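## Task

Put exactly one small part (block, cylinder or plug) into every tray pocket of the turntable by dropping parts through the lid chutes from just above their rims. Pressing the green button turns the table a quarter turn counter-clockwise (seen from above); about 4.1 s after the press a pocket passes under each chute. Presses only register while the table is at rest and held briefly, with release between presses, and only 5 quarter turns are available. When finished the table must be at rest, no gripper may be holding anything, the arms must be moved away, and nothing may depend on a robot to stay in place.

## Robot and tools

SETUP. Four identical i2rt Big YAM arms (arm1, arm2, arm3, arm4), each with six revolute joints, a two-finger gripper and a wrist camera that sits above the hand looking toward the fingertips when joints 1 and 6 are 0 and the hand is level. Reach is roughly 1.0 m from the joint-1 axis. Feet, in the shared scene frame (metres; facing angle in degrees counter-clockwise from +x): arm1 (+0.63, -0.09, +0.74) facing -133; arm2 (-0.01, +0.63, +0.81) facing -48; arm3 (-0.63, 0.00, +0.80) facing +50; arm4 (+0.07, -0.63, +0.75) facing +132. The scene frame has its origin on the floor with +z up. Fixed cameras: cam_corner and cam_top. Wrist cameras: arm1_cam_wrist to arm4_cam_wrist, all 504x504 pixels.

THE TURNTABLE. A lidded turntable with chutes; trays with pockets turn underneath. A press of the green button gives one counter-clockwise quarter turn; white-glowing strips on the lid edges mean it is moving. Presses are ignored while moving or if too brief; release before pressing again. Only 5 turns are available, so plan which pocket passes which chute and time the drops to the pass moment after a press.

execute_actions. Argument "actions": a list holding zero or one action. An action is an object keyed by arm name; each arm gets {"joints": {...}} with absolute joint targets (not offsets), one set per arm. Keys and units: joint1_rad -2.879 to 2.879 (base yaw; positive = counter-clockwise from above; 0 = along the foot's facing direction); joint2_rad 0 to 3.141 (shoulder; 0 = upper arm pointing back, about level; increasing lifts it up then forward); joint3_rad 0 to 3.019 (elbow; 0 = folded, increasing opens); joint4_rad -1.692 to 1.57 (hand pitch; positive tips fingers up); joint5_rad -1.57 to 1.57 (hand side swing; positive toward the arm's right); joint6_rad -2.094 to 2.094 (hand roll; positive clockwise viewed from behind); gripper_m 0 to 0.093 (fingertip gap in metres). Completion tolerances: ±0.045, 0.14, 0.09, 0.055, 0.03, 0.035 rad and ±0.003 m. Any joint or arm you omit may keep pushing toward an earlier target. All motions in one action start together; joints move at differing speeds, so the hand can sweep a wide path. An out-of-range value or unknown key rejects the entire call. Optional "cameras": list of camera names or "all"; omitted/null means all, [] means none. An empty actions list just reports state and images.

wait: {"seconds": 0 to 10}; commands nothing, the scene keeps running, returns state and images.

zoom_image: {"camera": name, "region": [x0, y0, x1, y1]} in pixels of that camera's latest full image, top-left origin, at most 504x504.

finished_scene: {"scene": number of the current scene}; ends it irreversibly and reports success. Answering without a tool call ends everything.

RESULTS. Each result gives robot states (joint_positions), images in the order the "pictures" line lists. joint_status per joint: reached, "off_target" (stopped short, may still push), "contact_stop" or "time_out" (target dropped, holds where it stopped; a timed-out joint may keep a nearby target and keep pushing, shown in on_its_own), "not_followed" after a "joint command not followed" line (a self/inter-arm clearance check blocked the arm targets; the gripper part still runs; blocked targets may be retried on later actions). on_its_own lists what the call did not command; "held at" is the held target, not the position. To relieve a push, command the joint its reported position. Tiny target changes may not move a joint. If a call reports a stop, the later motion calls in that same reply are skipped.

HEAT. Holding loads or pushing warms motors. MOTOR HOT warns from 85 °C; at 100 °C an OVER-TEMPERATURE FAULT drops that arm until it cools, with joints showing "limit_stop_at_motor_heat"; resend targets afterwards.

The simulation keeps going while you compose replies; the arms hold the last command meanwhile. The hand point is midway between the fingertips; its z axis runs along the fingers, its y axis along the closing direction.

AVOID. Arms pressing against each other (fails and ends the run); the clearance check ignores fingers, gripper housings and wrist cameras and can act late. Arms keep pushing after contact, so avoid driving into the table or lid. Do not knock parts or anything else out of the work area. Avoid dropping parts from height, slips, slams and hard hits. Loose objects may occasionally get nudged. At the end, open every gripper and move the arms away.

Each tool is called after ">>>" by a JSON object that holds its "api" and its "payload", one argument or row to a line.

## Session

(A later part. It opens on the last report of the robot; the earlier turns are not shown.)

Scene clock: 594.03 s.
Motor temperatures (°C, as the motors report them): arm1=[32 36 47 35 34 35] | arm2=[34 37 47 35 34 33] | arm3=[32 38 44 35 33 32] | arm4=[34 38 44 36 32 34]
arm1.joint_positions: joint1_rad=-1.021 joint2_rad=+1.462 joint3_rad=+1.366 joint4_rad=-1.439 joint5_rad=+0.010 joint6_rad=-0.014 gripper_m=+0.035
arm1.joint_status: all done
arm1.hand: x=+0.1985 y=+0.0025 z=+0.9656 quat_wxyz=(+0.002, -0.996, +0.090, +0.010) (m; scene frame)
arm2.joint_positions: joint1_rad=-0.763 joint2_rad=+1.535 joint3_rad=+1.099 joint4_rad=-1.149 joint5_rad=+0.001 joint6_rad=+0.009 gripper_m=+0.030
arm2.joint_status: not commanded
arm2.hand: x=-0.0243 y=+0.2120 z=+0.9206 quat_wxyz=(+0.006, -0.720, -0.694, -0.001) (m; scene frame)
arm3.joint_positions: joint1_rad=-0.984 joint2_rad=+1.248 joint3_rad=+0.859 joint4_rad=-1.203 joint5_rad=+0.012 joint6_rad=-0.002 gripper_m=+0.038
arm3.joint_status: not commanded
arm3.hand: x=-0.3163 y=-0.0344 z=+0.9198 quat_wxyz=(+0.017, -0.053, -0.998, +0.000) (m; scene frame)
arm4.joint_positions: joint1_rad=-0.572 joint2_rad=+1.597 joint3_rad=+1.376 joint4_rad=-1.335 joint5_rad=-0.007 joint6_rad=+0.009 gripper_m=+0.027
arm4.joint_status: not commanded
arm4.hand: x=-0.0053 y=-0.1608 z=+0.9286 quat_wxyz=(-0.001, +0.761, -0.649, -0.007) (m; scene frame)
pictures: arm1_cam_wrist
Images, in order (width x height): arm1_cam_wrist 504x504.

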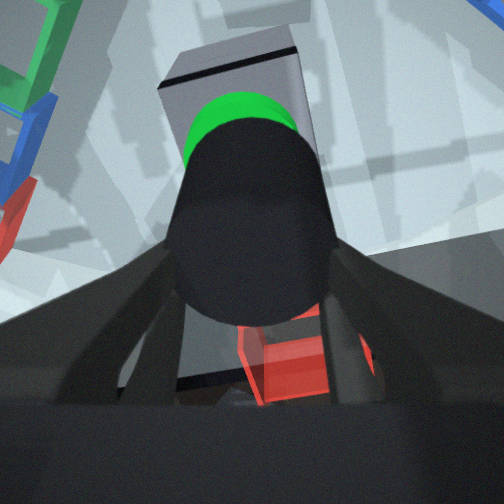

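>>> {"api": "execute_actions", "payload": {
  "actions": [
    {"arm1":{"joints":{"joint2_rad":1.63}}}
  ],
  "cameras": ["cam_top","arm1_cam_wrist"]
}}

>>> {"api": "wait", "payload": {
  "seconds": 0.5
}}

>>> {"api": "execute_actions", "payload": {
  "actions": [
    {"arm1":{"joints":{"joint2_rad":1.13}}}
  ],
  "cameras": ["cam_top"]
}}

>>> {"api": "execute_actions", "payload": {
  "actions": [
    {"arm1":{"joints":{"joint1_rad":-1.128,"joint3_rad":0.958,"joint4_rad":-1.383}}}
  ],
  "cameras": ["cam_top","arm1_cam_wrist"]
}}

>>> {"api": "wait", "payload": {
  "seconds": 0.4
}}

>>> {"api": "wait", "payload": {
  "seconds": 0.3
}}

>>> {"api": "wait", "payload": {
  "seconds": 0.3
}}

>>> {"api": "wait", "payload": {
  "seconds": 0.3
}}

>>> {"api": "wait", "payload": {
  "seconds": 0.3
}}

>>> {"api": "wait", "payload": {
  "seconds": 0.5
}}

>>> {"api": "wait", "payload": {
  "seconds": 1.0
}}

>>> {"api": "wait", "payload": {
  "seconds": 2.0
}}

Scene clock: 604.50 s.
Motor temperatures (°C, as the motors report them): arm1=[32 37 48 35 34 35] | arm2=[34 37 48 35 34 33] | arm3=[32 38 44 35 33 32] | arm4=[34 39 44 36 32 34]
arm1.joint_positions: joint1_rad=-1.021 joint2_rad=+1.557 joint3_rad=+1.402 joint4_rad=-1.455 joint5_rad=+0.010 joint6_rad=-0.014 gripper_m=+0.035
arm1.joint_status: all done
arm1.hand: x=+0.1840 y=+0.0051 z=+0.9391 quat_wxyz=(-0.002, -0.996, +0.090, -0.027) (m; scene frame)
arm2.joint_positions: joint1_rad=-0.763 joint2_rad=+1.535 joint3_rad=+1.099 joint4_rad=-1.149 joint5_rad=+0.001 joint6_rad=+0.009 gripper_m=+0.030
arm2.joint_status: not commanded
arm2.hand: x=-0.0243 y=+0.2120 z=+0.9206 quat_wxyz=(+0.006, -0.720, -0.694, -0.001) (m; scene frame)
arm3.joint_positions: joint1_rad=-0.984 joint2_rad=+1.248 joint3_rad=+0.859 joint4_rad=-1.203 joint5_rad=+0.012 joint6_rad=-0.002 gripper_m=+0.038
arm3.joint_status: not commanded
arm3.hand: x=-0.3163 y=-0.0344 z=+0.9198 quat_wxyz=(+0.017, -0.053, -0.998, +0.000) (m; scene frame)
arm4.joint_positions: joint1_rad=-0.572 joint2_rad=+1.597 joint3_rad=+1.376 joint4_rad=-1.335 joint5_rad=-0.007 joint6_rad=+0.009 gripper_m=+0.027
arm4.joint_status: not commanded
arm4.hand: x=-0.0053 y=-0.1608 z=+0.9286 quat_wxyz=(-0.001, +0.761, -0.649, -0.007) (m; scene frame)
pictures: arm1_cam_wrist, cam_top
Images, in order (width x height): arm1_cam_wrist 504x504, cam_top 504x504.

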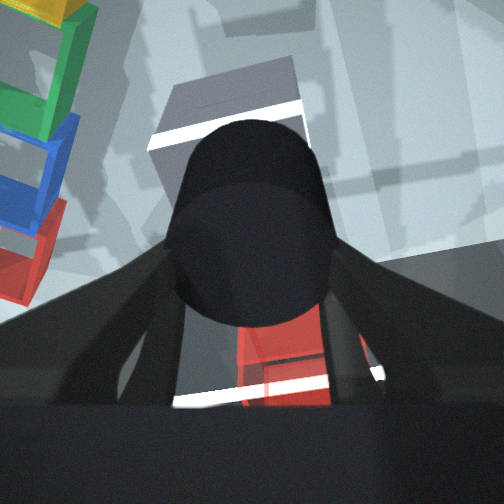

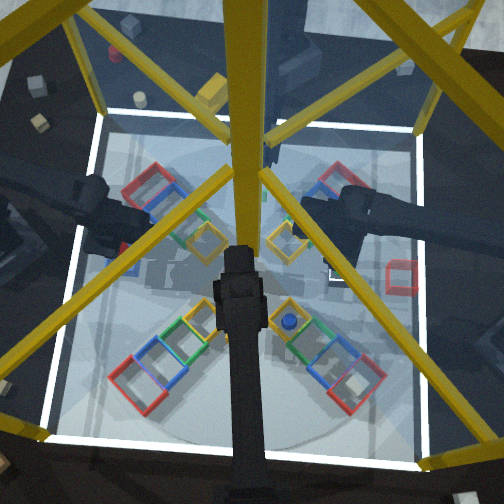

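Scene clock: 605.00 s.
Motor temperatures (°C, as the motors report them): arm1=[32 37 48 35 34 35] | arm2=[34 37 48 35 34 33] | arm3=[32 38 44 35 33 32] | arm4=[34 39 44 36 32 34]
arm1.joint_positions: joint1_rad=-1.021 joint2_rad=+1.557 joint3_rad=+1.402 joint4_rad=-1.455 joint5_rad=+0.010 joint6_rad=-0.014 gripper_m=+0.035
arm1.joint_status: all done
arm1.hand: x=+0.1840 y=+0.0051 z=+0.9391 quat_wxyz=(-0.002, -0.996, +0.090, -0.027) (m; scene frame)
arm2.joint_positions: joint1_rad=-0.763 joint2_rad=+1.535 joint3_rad=+1.099 joint4_rad=-1.149 joint5_rad=+0.001 joint6_rad=+0.009 gripper_m=+0.030
arm2.joint_status: not commanded
arm2.hand: x=-0.0243 y=+0.2120 z=+0.9206 quat_wxyz=(+0.006, -0.720, -0.694, -0.001) (m; scene frame)
arm3.joint_positions: joint1_rad=-0.984 joint2_rad=+1.248 joint3_rad=+0.859 joint4_rad=-1.203 joint5_rad=+0.012 joint6_rad=-0.002 gripper_m=+0.038
arm3.joint_status: not commanded
arm3.hand: x=-0.3163 y=-0.0344 z=+0.9198 quat_wxyz=(+0.017, -0.053, -0.998, +0.000) (m; scene frame)
arm4.joint_positions: joint1_rad=-0.572 joint2_rad=+1.597 joint3_rad=+1.376 joint4_rad=-1.335 joint5_rad=-0.007 joint6_rad=+0.009 gripper_m=+0.027
arm4.joint_status: not commanded
arm4.hand: x=-0.0053 y=-0.1608 z=+0.9286 quat_wxyz=(-0.001, +0.761, -0.649, -0.007) (m; scene frame)
wait: 0.50 s; at rest by 0.27 s
pictures: arm1_cam_wrist, arm2_cam_wrist, arm3_cam_wrist, arm4_cam_wrist, cam_corner, cam_top
Images, in order (width x height): arm1_cam_wrist 504x504, arm2_cam_wrist 504x504, arm3_cam_wrist 504x504, arm4_cam_wrist 504x504, cam_corner 504x504, cam_top 504x504.

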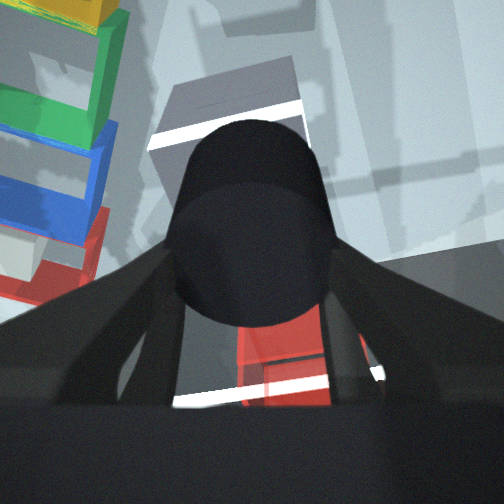

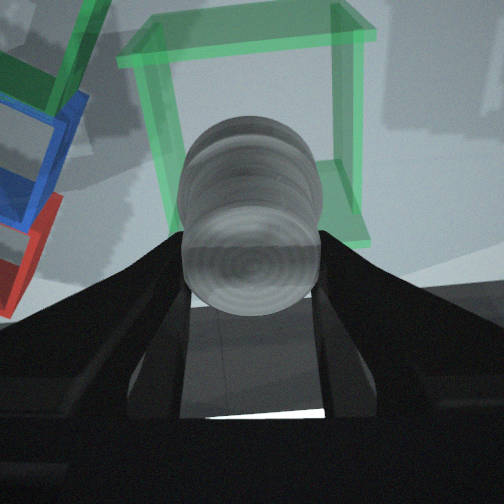

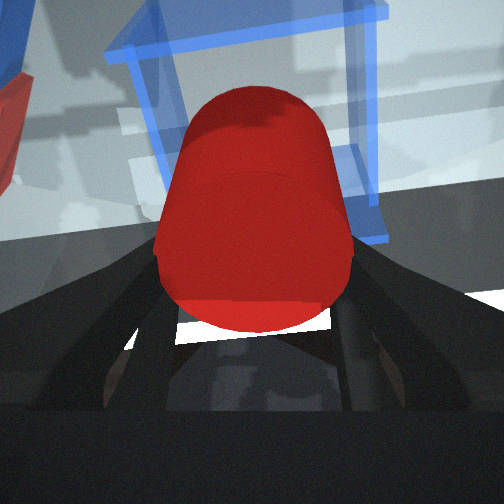

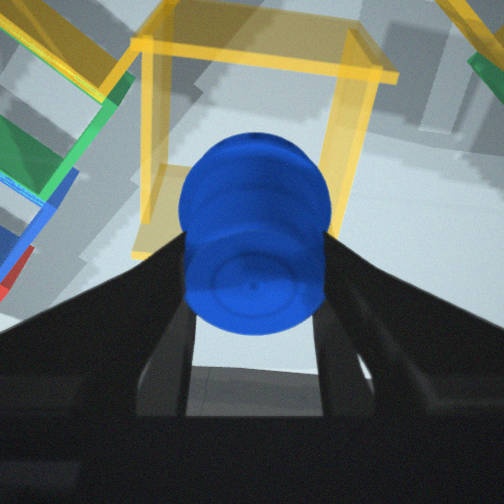

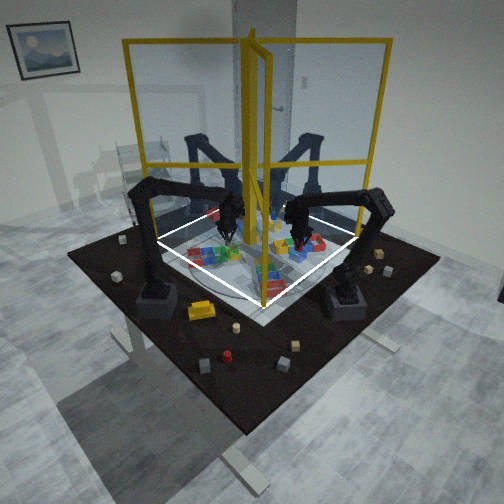

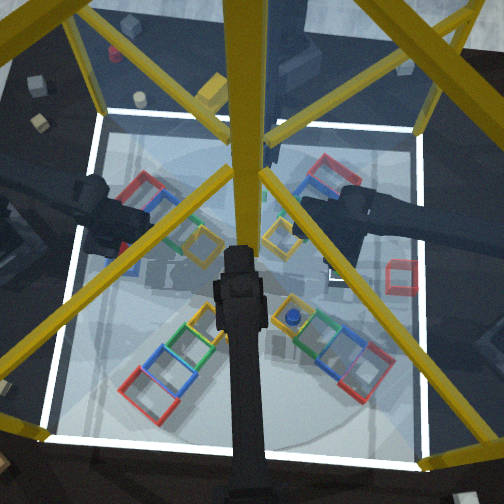

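Scene clock: 606.60 s.
Motor temperatures (°C, as the motors report them): arm1=[32 37 48 35 34 35] | arm2=[34 37 48 35 34 33] | arm3=[32 38 44 35 33 32] | arm4=[34 39 44 36 32 34]
arm1.joint_positions: joint1_rad=-1.021 joint2_rad=+1.129 joint3_rad=+1.395 joint4_rad=-1.455 joint5_rad=+0.010 joint6_rad=-0.014 gripper_m=+0.035
arm1.joint_status: all done
arm1.hand: x=+0.2510 y=-0.0068 z=+1.1087 quat_wxyz=(+0.020, -0.979, +0.090, +0.181) (m; scene frame)
arm2.joint_positions: joint1_rad=-0.763 joint2_rad=+1.535 joint3_rad=+1.099 joint4_rad=-1.149 joint5_rad=+0.001 joint6_rad=+0.009 gripper_m=+0.030
arm2.joint_status: not commanded
arm2.hand: x=-0.0243 y=+0.2120 z=+0.9206 quat_wxyz=(+0.006, -0.720, -0.694, -0.001) (m; scene frame)
arm3.joint_positions: joint1_rad=-0.984 joint2_rad=+1.248 joint3_rad=+0.859 joint4_rad=-1.203 joint5_rad=+0.012 joint6_rad=-0.002 gripper_m=+0.038
arm3.joint_status: not commanded
arm3.hand: x=-0.3163 y=-0.0344 z=+0.9198 quat_wxyz=(+0.017, -0.053, -0.998, +0.000) (m; scene frame)
arm4.joint_positions: joint1_rad=-0.572 joint2_rad=+1.597 joint3_rad=+1.376 joint4_rad=-1.335 joint5_rad=-0.007 joint6_rad=+0.009 gripper_m=+0.027
arm4.joint_status: not commanded
arm4.hand: x=-0.0053 y=-0.1608 z=+0.9286 quat_wxyz=(-0.001, +0.761, -0.649, -0.007) (m; scene frame)
pictures: cam_top
Images, in order (width x height): cam_top 504x504.

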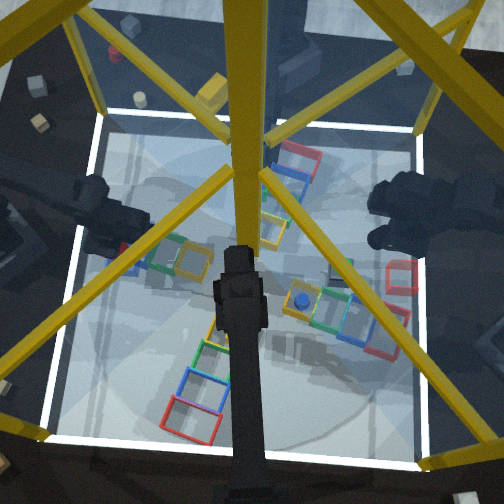

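Scene clock: 607.73 s.
Motor temperatures (°C, as the motors report them): arm1=[32 37 48 35 34 35] | arm2=[34 37 48 35 34 33] | arm3=[32 38 44 35 33 32] | arm4=[34 39 44 36 32 34]
arm1.joint_positions: joint1_rad=-1.131 joint2_rad=+1.128 joint3_rad=+0.961 joint4_rad=-1.397 joint5_rad=+0.010 joint6_rad=-0.014 gripper_m=+0.035
arm1.joint_status: all done
arm1.hand: x=+0.3424 y=+0.0075 z=+0.9282 quat_wxyz=(+0.001, -0.989, +0.145, -0.005) (m; scene frame)
arm2.joint_positions: joint1_rad=-0.763 joint2_rad=+1.535 joint3_rad=+1.099 joint4_rad=-1.149 joint5_rad=+0.001 joint6_rad=+0.009 gripper_m=+0.030
arm2.joint_status: not commanded
arm2.hand: x=-0.0243 y=+0.2120 z=+0.9206 quat_wxyz=(+0.006, -0.720, -0.694, -0.001) (m; scene frame)
arm3.joint_positions: joint1_rad=-0.984 joint2_rad=+1.248 joint3_rad=+0.859 joint4_rad=-1.203 joint5_rad=+0.012 joint6_rad=-0.002 gripper_m=+0.038
arm3.joint_status: not commanded
arm3.hand: x=-0.3163 y=-0.0344 z=+0.9198 quat_wxyz=(+0.017, -0.053, -0.998, +0.000) (m; scene frame)
arm4.joint_positions: joint1_rad=-0.572 joint2_rad=+1.597 joint3_rad=+1.376 joint4_rad=-1.335 joint5_rad=-0.007 joint6_rad=+0.009 gripper_m=+0.027
arm4.joint_status: not commanded
arm4.hand: x=-0.0053 y=-0.1608 z=+0.9286 quat_wxyz=(-0.001, +0.761, -0.649, -0.007) (m; scene frame)
pictures: arm1_cam_wrist, cam_top
Images, in order (width x height): arm1_cam_wrist 504x504, cam_top 504x504.

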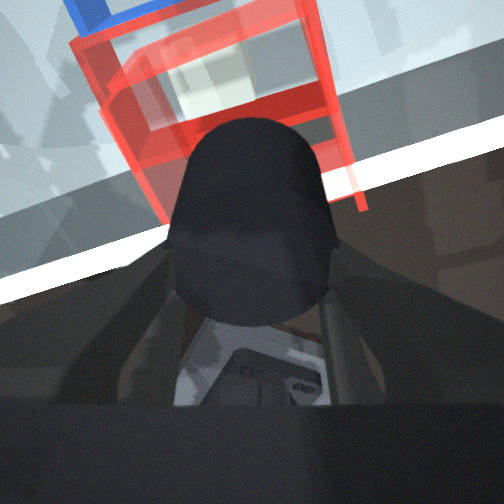

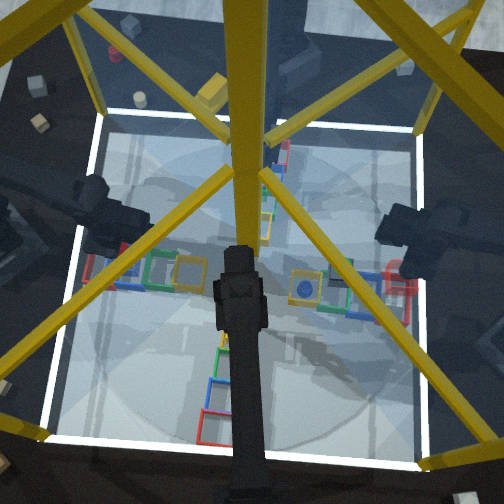

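Scene clock: 608.13 s.
Motor temperatures (°C, as the motors report them): arm1=[32 37 47 35 34 35] | arm2=[34 37 48 35 34 33] | arm3=[32 38 44 35 33 32] | arm4=[34 39 44 36 32 34]
arm1.joint_positions: joint1_rad=-1.131 joint2_rad=+1.128 joint3_rad=+0.961 joint4_rad=-1.397 joint5_rad=+0.010 joint6_rad=-0.014 gripper_m=+0.035
arm1.joint_status: all done
arm1.hand: x=+0.3424 y=+0.0075 z=+0.9282 quat_wxyz=(+0.001, -0.989, +0.145, -0.005) (m; scene frame)
arm2.joint_positions: joint1_rad=-0.763 joint2_rad=+1.535 joint3_rad=+1.099 joint4_rad=-1.149 joint5_rad=+0.001 joint6_rad=+0.009 gripper_m=+0.030
arm2.joint_status: not commanded
arm2.hand: x=-0.0243 y=+0.2120 z=+0.9206 quat_wxyz=(+0.006, -0.720, -0.694, -0.001) (m; scene frame)
arm3.joint_positions: joint1_rad=-0.984 joint2_rad=+1.248 joint3_rad=+0.859 joint4_rad=-1.203 joint5_rad=+0.012 joint6_rad=-0.002 gripper_m=+0.038
arm3.joint_status: not commanded
arm3.hand: x=-0.3163 y=-0.0344 z=+0.9198 quat_wxyz=(+0.017, -0.053, -0.998, +0.000) (m; scene frame)
arm4.joint_positions: joint1_rad=-0.572 joint2_rad=+1.597 joint3_rad=+1.376 joint4_rad=-1.335 joint5_rad=-0.007 joint6_rad=+0.009 gripper_m=+0.027
arm4.joint_status: not commanded
arm4.hand: x=-0.0053 y=-0.1608 z=+0.9286 quat_wxyz=(-0.001, +0.761, -0.649, -0.007) (m; scene frame)
wait: 0.40 s; at rest by 0.27 s
pictures: arm1_cam_wrist, arm2_cam_wrist, arm3_cam_wrist, arm4_cam_wrist, cam_corner, cam_top
Images, in order (width x height): arm1_cam_wrist 504x504, arm2_cam_wrist 504x504, arm3_cam_wrist 504x504, arm4_cam_wrist 504x504, cam_corner 504x504, cam_top 504x504.

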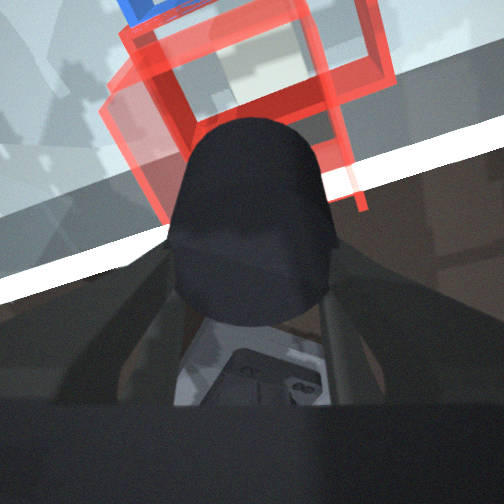

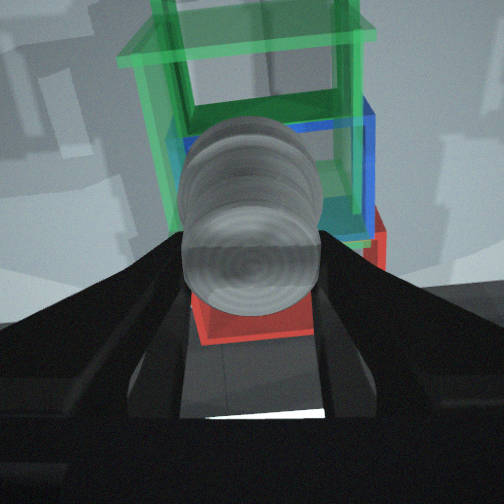

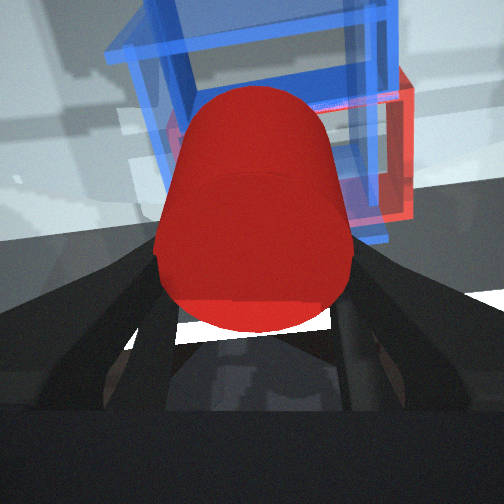

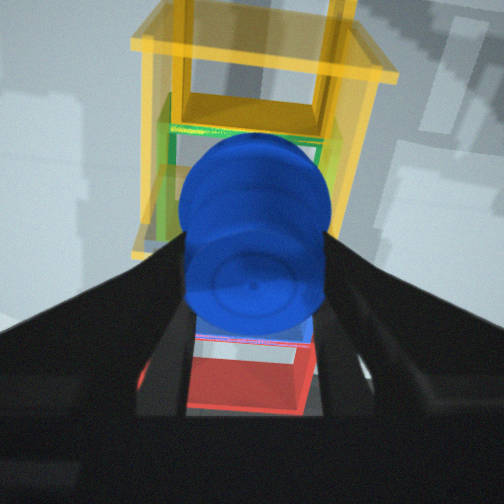

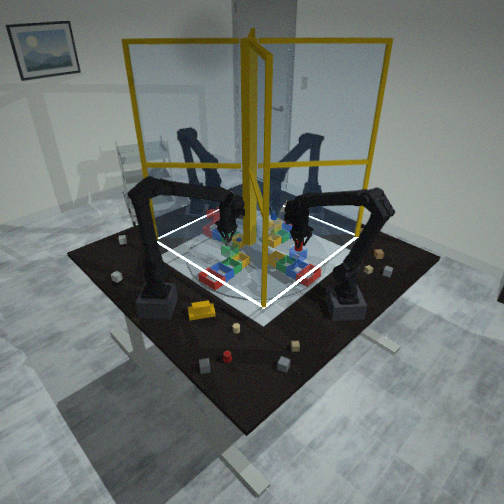

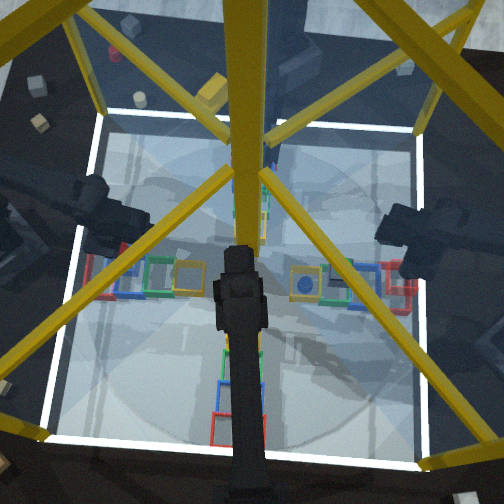

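Scene clock: 608.43 s.
Motor temperatures (°C, as the motors report them): arm1=[32 37 47 35 34 35] | arm2=[34 37 48 35 34 33] | arm3=[32 38 44 35 33 32] | arm4=[34 39 44 36 32 34]
arm1.joint_positions: joint1_rad=-1.131 joint2_rad=+1.128 joint3_rad=+0.961 joint4_rad=-1.397 joint5_rad=+0.010 joint6_rad=-0.014 gripper_m=+0.035
arm1.joint_status: all done
arm1.hand: x=+0.3424 y=+0.0075 z=+0.9282 quat_wxyz=(+0.001, -0.989, +0.145, -0.005) (m; scene frame)
arm2.joint_positions: joint1_rad=-0.763 joint2_rad=+1.535 joint3_rad=+1.099 joint4_rad=-1.149 joint5_rad=+0.001 joint6_rad=+0.009 gripper_m=+0.030
arm2.joint_status: not commanded
arm2.hand: x=-0.0243 y=+0.2120 z=+0.9206 quat_wxyz=(+0.006, -0.720, -0.694, -0.001) (m; scene frame)
arm3.joint_positions: joint1_rad=-0.984 joint2_rad=+1.248 joint3_rad=+0.859 joint4_rad=-1.203 joint5_rad=+0.012 joint6_rad=-0.002 gripper_m=+0.038
arm3.joint_status: not commanded
arm3.hand: x=-0.3163 y=-0.0344 z=+0.9198 quat_wxyz=(+0.017, -0.053, -0.998, +0.000) (m; scene frame)
arm4.joint_positions: joint1_rad=-0.572 joint2_rad=+1.597 joint3_rad=+1.376 joint4_rad=-1.335 joint5_rad=-0.007 joint6_rad=+0.009 gripper_m=+0.027
arm4.joint_status: not commanded
arm4.hand: x=-0.0053 y=-0.1608 z=+0.9286 quat_wxyz=(-0.001, +0.761, -0.649, -0.007) (m; scene frame)
wait: 0.30 s; at rest by 0.27 s
pictures: arm1_cam_wrist, arm2_cam_wrist, arm3_cam_wrist, arm4_cam_wrist, cam_corner, cam_top
Images, in order (width x height): arm1_cam_wrist 504x504, arm2_cam_wrist 504x504, arm3_cam_wrist 504x504, arm4_cam_wrist 504x504, cam_corner 504x504, cam_top 504x504.

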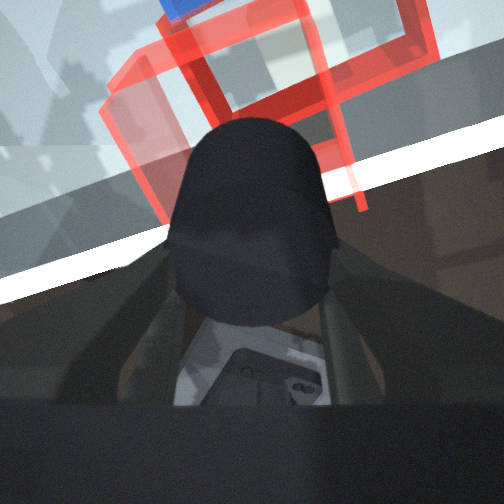

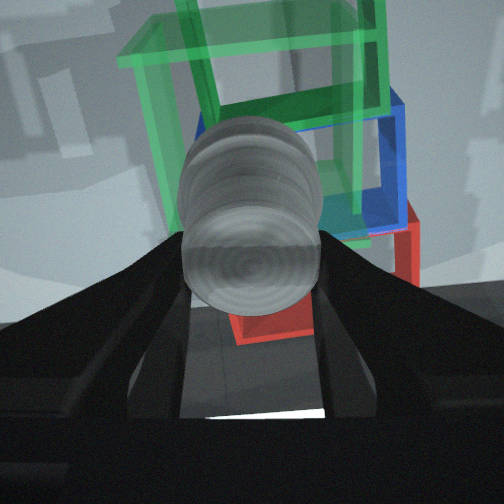

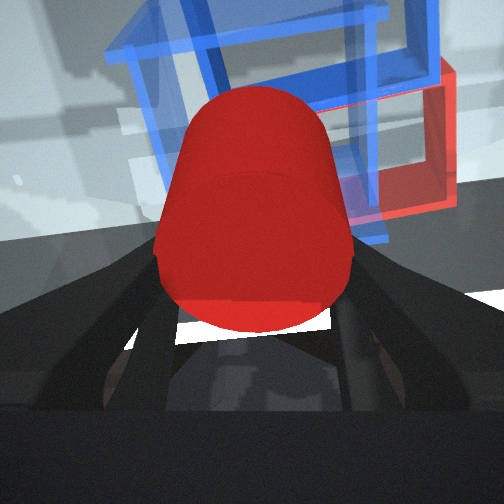

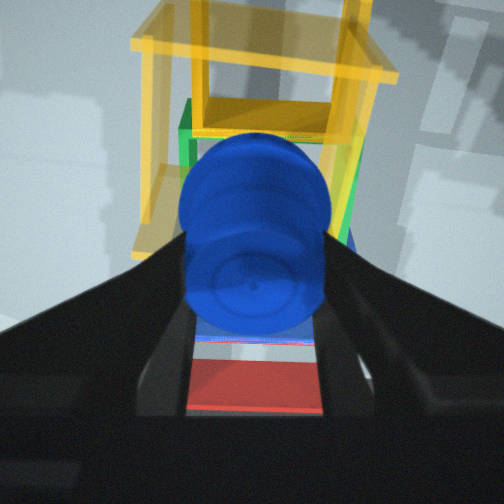

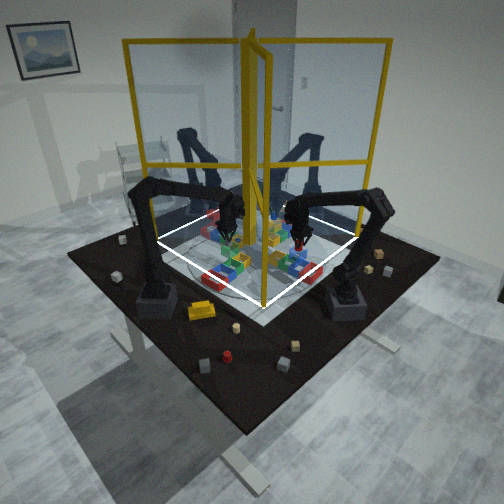

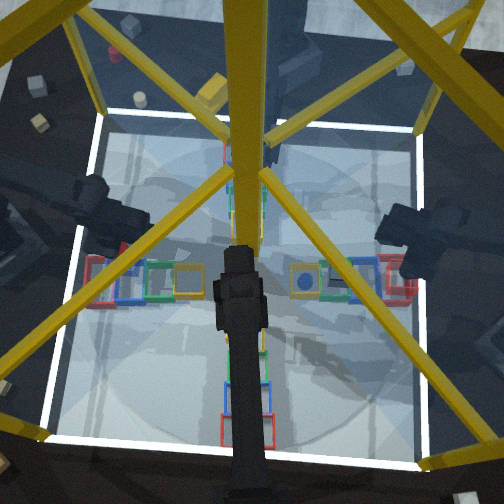

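Scene clock: 608.73 s.
Motor temperatures (°C, as the motors report them): arm1=[32 37 47 35 34 35] | arm2=[34 37 48 35 34 33] | arm3=[32 38 44 35 33 32] | arm4=[34 39 44 36 32 34]
arm1.joint_positions: joint1_rad=-1.131 joint2_rad=+1.128 joint3_rad=+0.961 joint4_rad=-1.397 joint5_rad=+0.010 joint6_rad=-0.014 gripper_m=+0.035
arm1.joint_status: all done
arm1.hand: x=+0.3424 y=+0.0075 z=+0.9282 quat_wxyz=(+0.001, -0.989, +0.145, -0.005) (m; scene frame)
arm2.joint_positions: joint1_rad=-0.763 joint2_rad=+1.535 joint3_rad=+1.099 joint4_rad=-1.149 joint5_rad=+0.001 joint6_rad=+0.009 gripper_m=+0.030
arm2.joint_status: not commanded
arm2.hand: x=-0.0243 y=+0.2120 z=+0.9206 quat_wxyz=(+0.006, -0.720, -0.694, -0.001) (m; scene frame)
arm3.joint_positions: joint1_rad=-0.984 joint2_rad=+1.248 joint3_rad=+0.859 joint4_rad=-1.203 joint5_rad=+0.012 joint6_rad=-0.002 gripper_m=+0.038
arm3.joint_status: not commanded
arm3.hand: x=-0.3163 y=-0.0344 z=+0.9198 quat_wxyz=(+0.017, -0.053, -0.998, +0.000) (m; scene frame)
arm4.joint_positions: joint1_rad=-0.572 joint2_rad=+1.597 joint3_rad=+1.376 joint4_rad=-1.335 joint5_rad=-0.007 joint6_rad=+0.009 gripper_m=+0.027
arm4.joint_status: not commanded
arm4.hand: x=-0.0053 y=-0.1608 z=+0.9286 quat_wxyz=(-0.001, +0.761, -0.649, -0.007) (m; scene frame)
wait: 0.30 s; at rest by 0.27 s
pictures: arm1_cam_wrist, arm2_cam_wrist, arm3_cam_wrist, arm4_cam_wrist, cam_corner, cam_top
Images, in order (width x height): arm1_cam_wrist 504x504, arm2_cam_wrist 504x504, arm3_cam_wrist 504x504, arm4_cam_wrist 504x504, cam_corner 504x504, cam_top 504x504.

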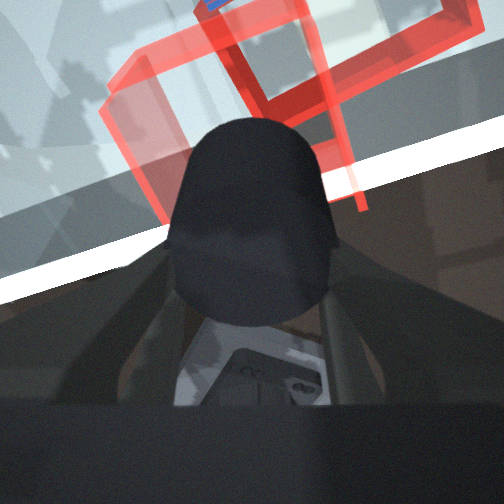

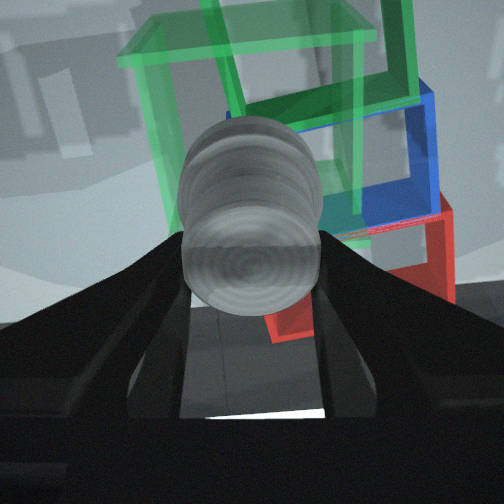

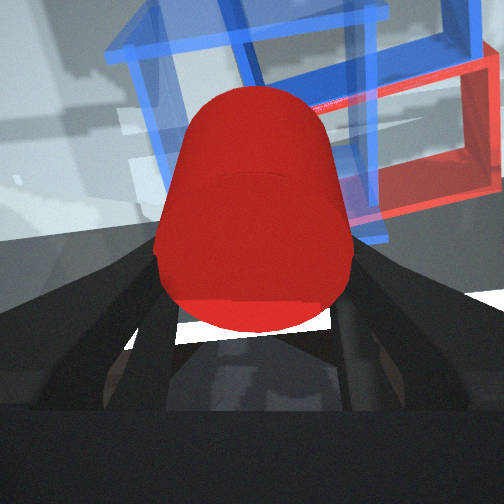

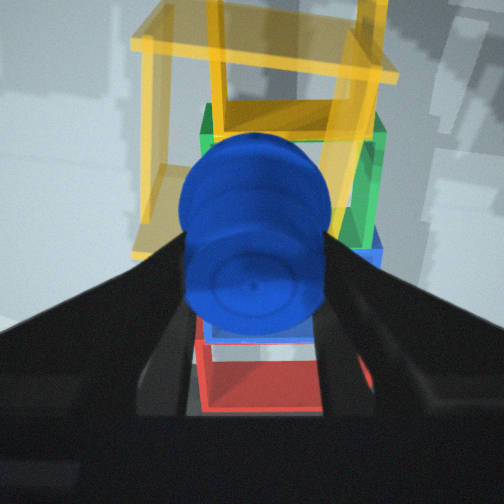

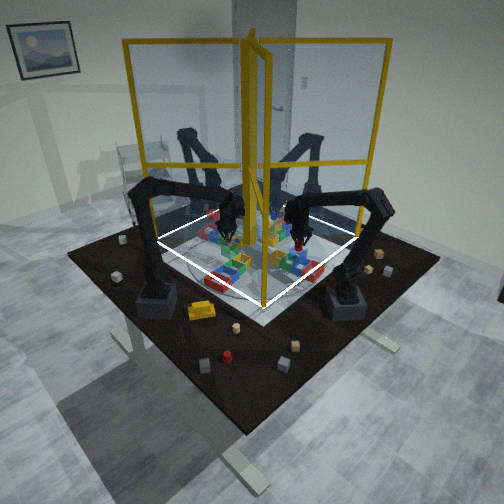

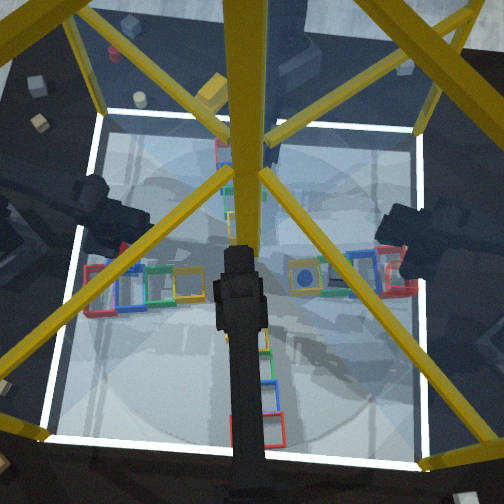

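Scene clock: 609.03 s.
Motor temperatures (°C, as the motors report them): arm1=[32 37 47 35 34 35] | arm2=[34 37 48 35 34 33] | arm3=[32 38 44 35 33 32] | arm4=[34 39 44 36 32 34]
arm1.joint_positions: joint1_rad=-1.131 joint2_rad=+1.128 joint3_rad=+0.961 joint4_rad=-1.397 joint5_rad=+0.010 joint6_rad=-0.014 gripper_m=+0.035
arm1.joint_status: all done
arm1.hand: x=+0.3424 y=+0.0075 z=+0.9282 quat_wxyz=(+0.001, -0.989, +0.145, -0.005) (m; scene frame)
arm2.joint_positions: joint1_rad=-0.763 joint2_rad=+1.535 joint3_rad=+1.099 joint4_rad=-1.149 joint5_rad=+0.001 joint6_rad=+0.009 gripper_m=+0.030
arm2.joint_status: not commanded
arm2.hand: x=-0.0243 y=+0.2120 z=+0.9206 quat_wxyz=(+0.006, -0.720, -0.694, -0.001) (m; scene frame)
arm3.joint_positions: joint1_rad=-0.984 joint2_rad=+1.248 joint3_rad=+0.859 joint4_rad=-1.203 joint5_rad=+0.012 joint6_rad=-0.002 gripper_m=+0.038
arm3.joint_status: not commanded
arm3.hand: x=-0.3163 y=-0.0344 z=+0.9198 quat_wxyz=(+0.017, -0.053, -0.998, +0.000) (m; scene frame)
arm4.joint_positions: joint1_rad=-0.572 joint2_rad=+1.597 joint3_rad=+1.376 joint4_rad=-1.335 joint5_rad=-0.007 joint6_rad=+0.009 gripper_m=+0.027
arm4.joint_status: not commanded
arm4.hand: x=-0.0053 y=-0.1608 z=+0.9286 quat_wxyz=(-0.001, +0.761, -0.649, -0.007) (m; scene frame)
wait: 0.30 s; at rest by 0.27 s
pictures: arm1_cam_wrist, arm2_cam_wrist, arm3_cam_wrist, arm4_cam_wrist, cam_corner, cam_top
Images, in order (width x height): arm1_cam_wrist 504x504, arm2_cam_wrist 504x504, arm3_cam_wrist 504x504, arm4_cam_wrist 504x504, cam_corner 504x504, cam_top 504x504.

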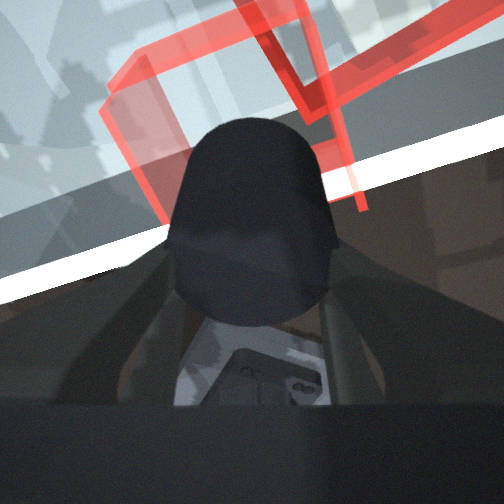

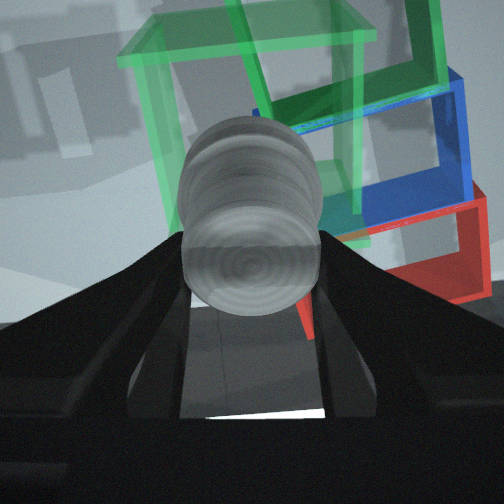

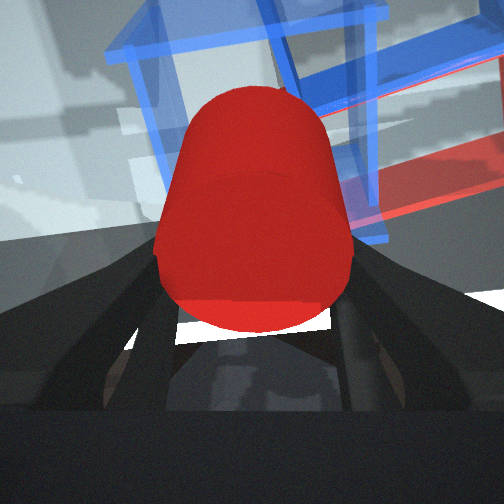

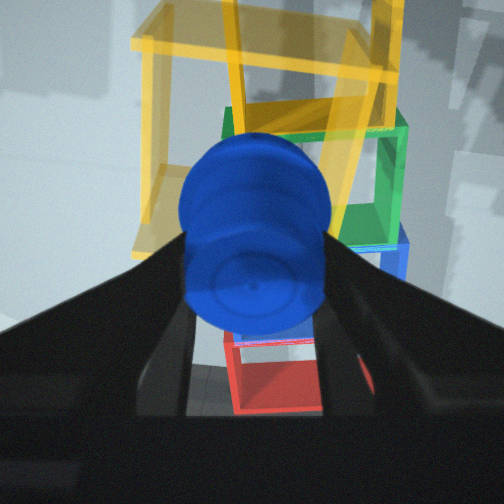

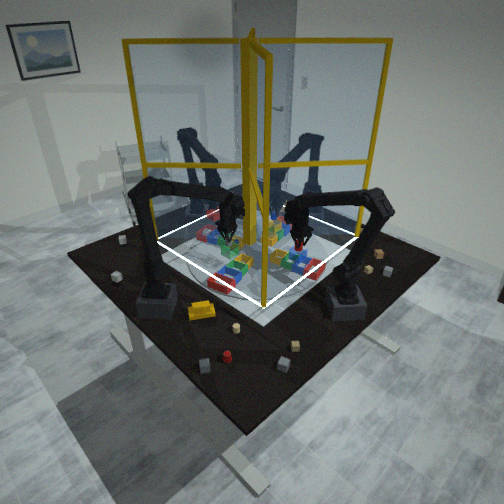

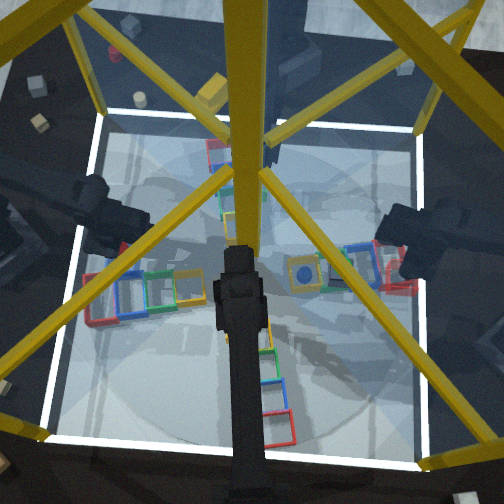

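Scene clock: 609.33 s.
Motor temperatures (°C, as the motors report them): arm1=[32 37 47 35 34 35] | arm2=[34 37 48 35 34 33] | arm3=[32 38 44 35 33 32] | arm4=[34 39 44 36 32 34]
arm1.joint_positions: joint1_rad=-1.131 joint2_rad=+1.128 joint3_rad=+0.961 joint4_rad=-1.397 joint5_rad=+0.010 joint6_rad=-0.014 gripper_m=+0.035
arm1.joint_status: all done
arm1.hand: x=+0.3424 y=+0.0075 z=+0.9282 quat_wxyz=(+0.001, -0.989, +0.145, -0.005) (m; scene frame)
arm2.joint_positions: joint1_rad=-0.763 joint2_rad=+1.535 joint3_rad=+1.099 joint4_rad=-1.149 joint5_rad=+0.001 joint6_rad=+0.009 gripper_m=+0.030
arm2.joint_status: not commanded
arm2.hand: x=-0.0243 y=+0.2120 z=+0.9206 quat_wxyz=(+0.006, -0.720, -0.694, -0.001) (m; scene frame)
arm3.joint_positions: joint1_rad=-0.984 joint2_rad=+1.248 joint3_rad=+0.859 joint4_rad=-1.203 joint5_rad=+0.012 joint6_rad=-0.002 gripper_m=+0.038
arm3.joint_status: not commanded
arm3.hand: x=-0.3163 y=-0.0344 z=+0.9198 quat_wxyz=(+0.017, -0.053, -0.998, +0.000) (m; scene frame)
arm4.joint_positions: joint1_rad=-0.572 joint2_rad=+1.597 joint3_rad=+1.376 joint4_rad=-1.335 joint5_rad=-0.007 joint6_rad=+0.009 gripper_m=+0.027
arm4.joint_status: not commanded
arm4.hand: x=-0.0053 y=-0.1608 z=+0.9286 quat_wxyz=(-0.001, +0.761, -0.649, -0.007) (m; scene frame)
wait: 0.30 s; at rest by 0.27 s
pictures: arm1_cam_wrist, arm2_cam_wrist, arm3_cam_wrist, arm4_cam_wrist, cam_corner, cam_top
Images, in order (width x height): arm1_cam_wrist 504x504, arm2_cam_wrist 504x504, arm3_cam_wrist 504x504, arm4_cam_wrist 504x504, cam_corner 504x504, cam_top 504x504.

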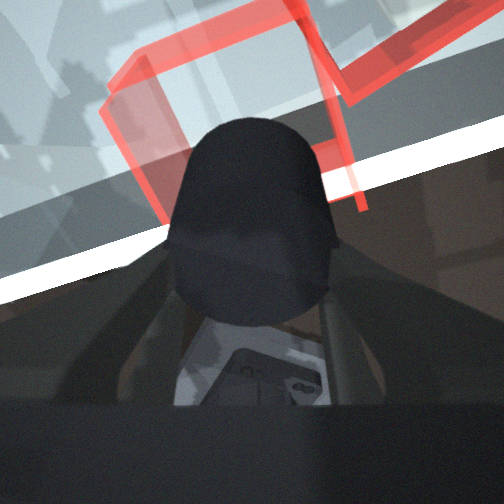

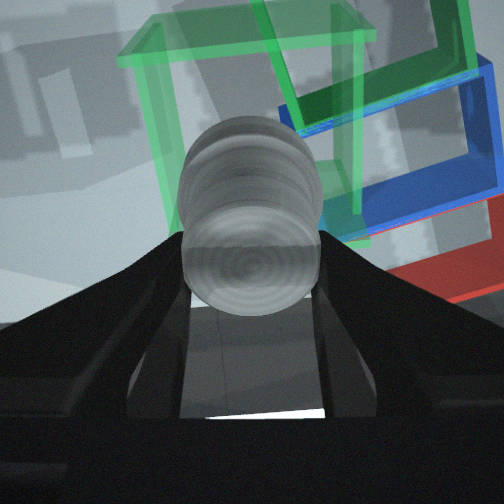

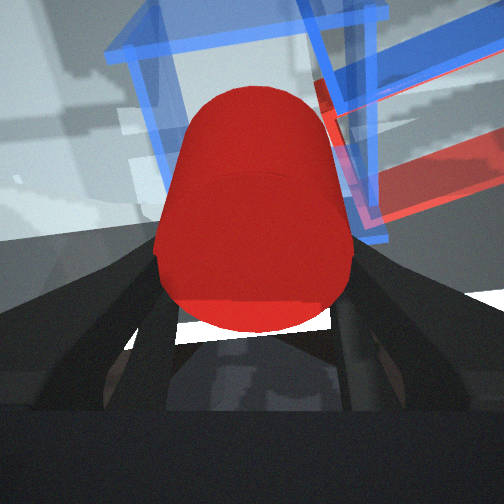

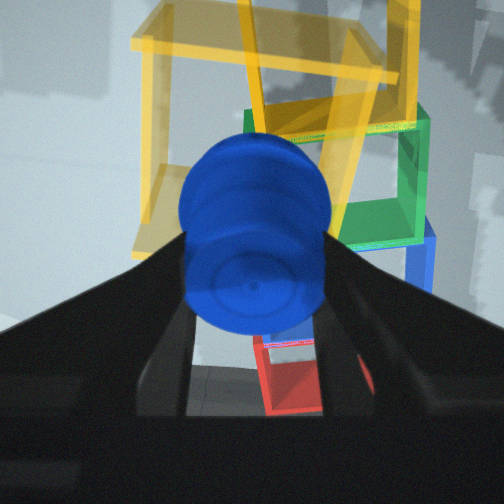

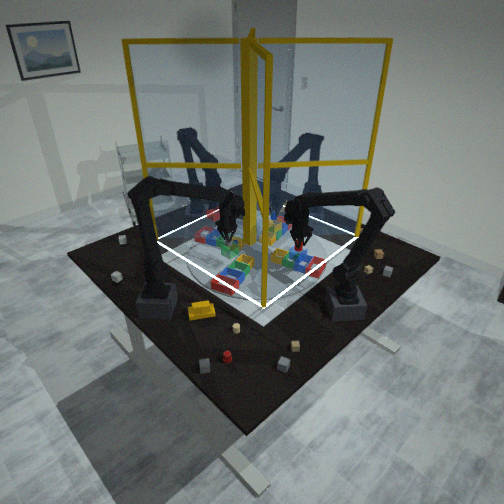

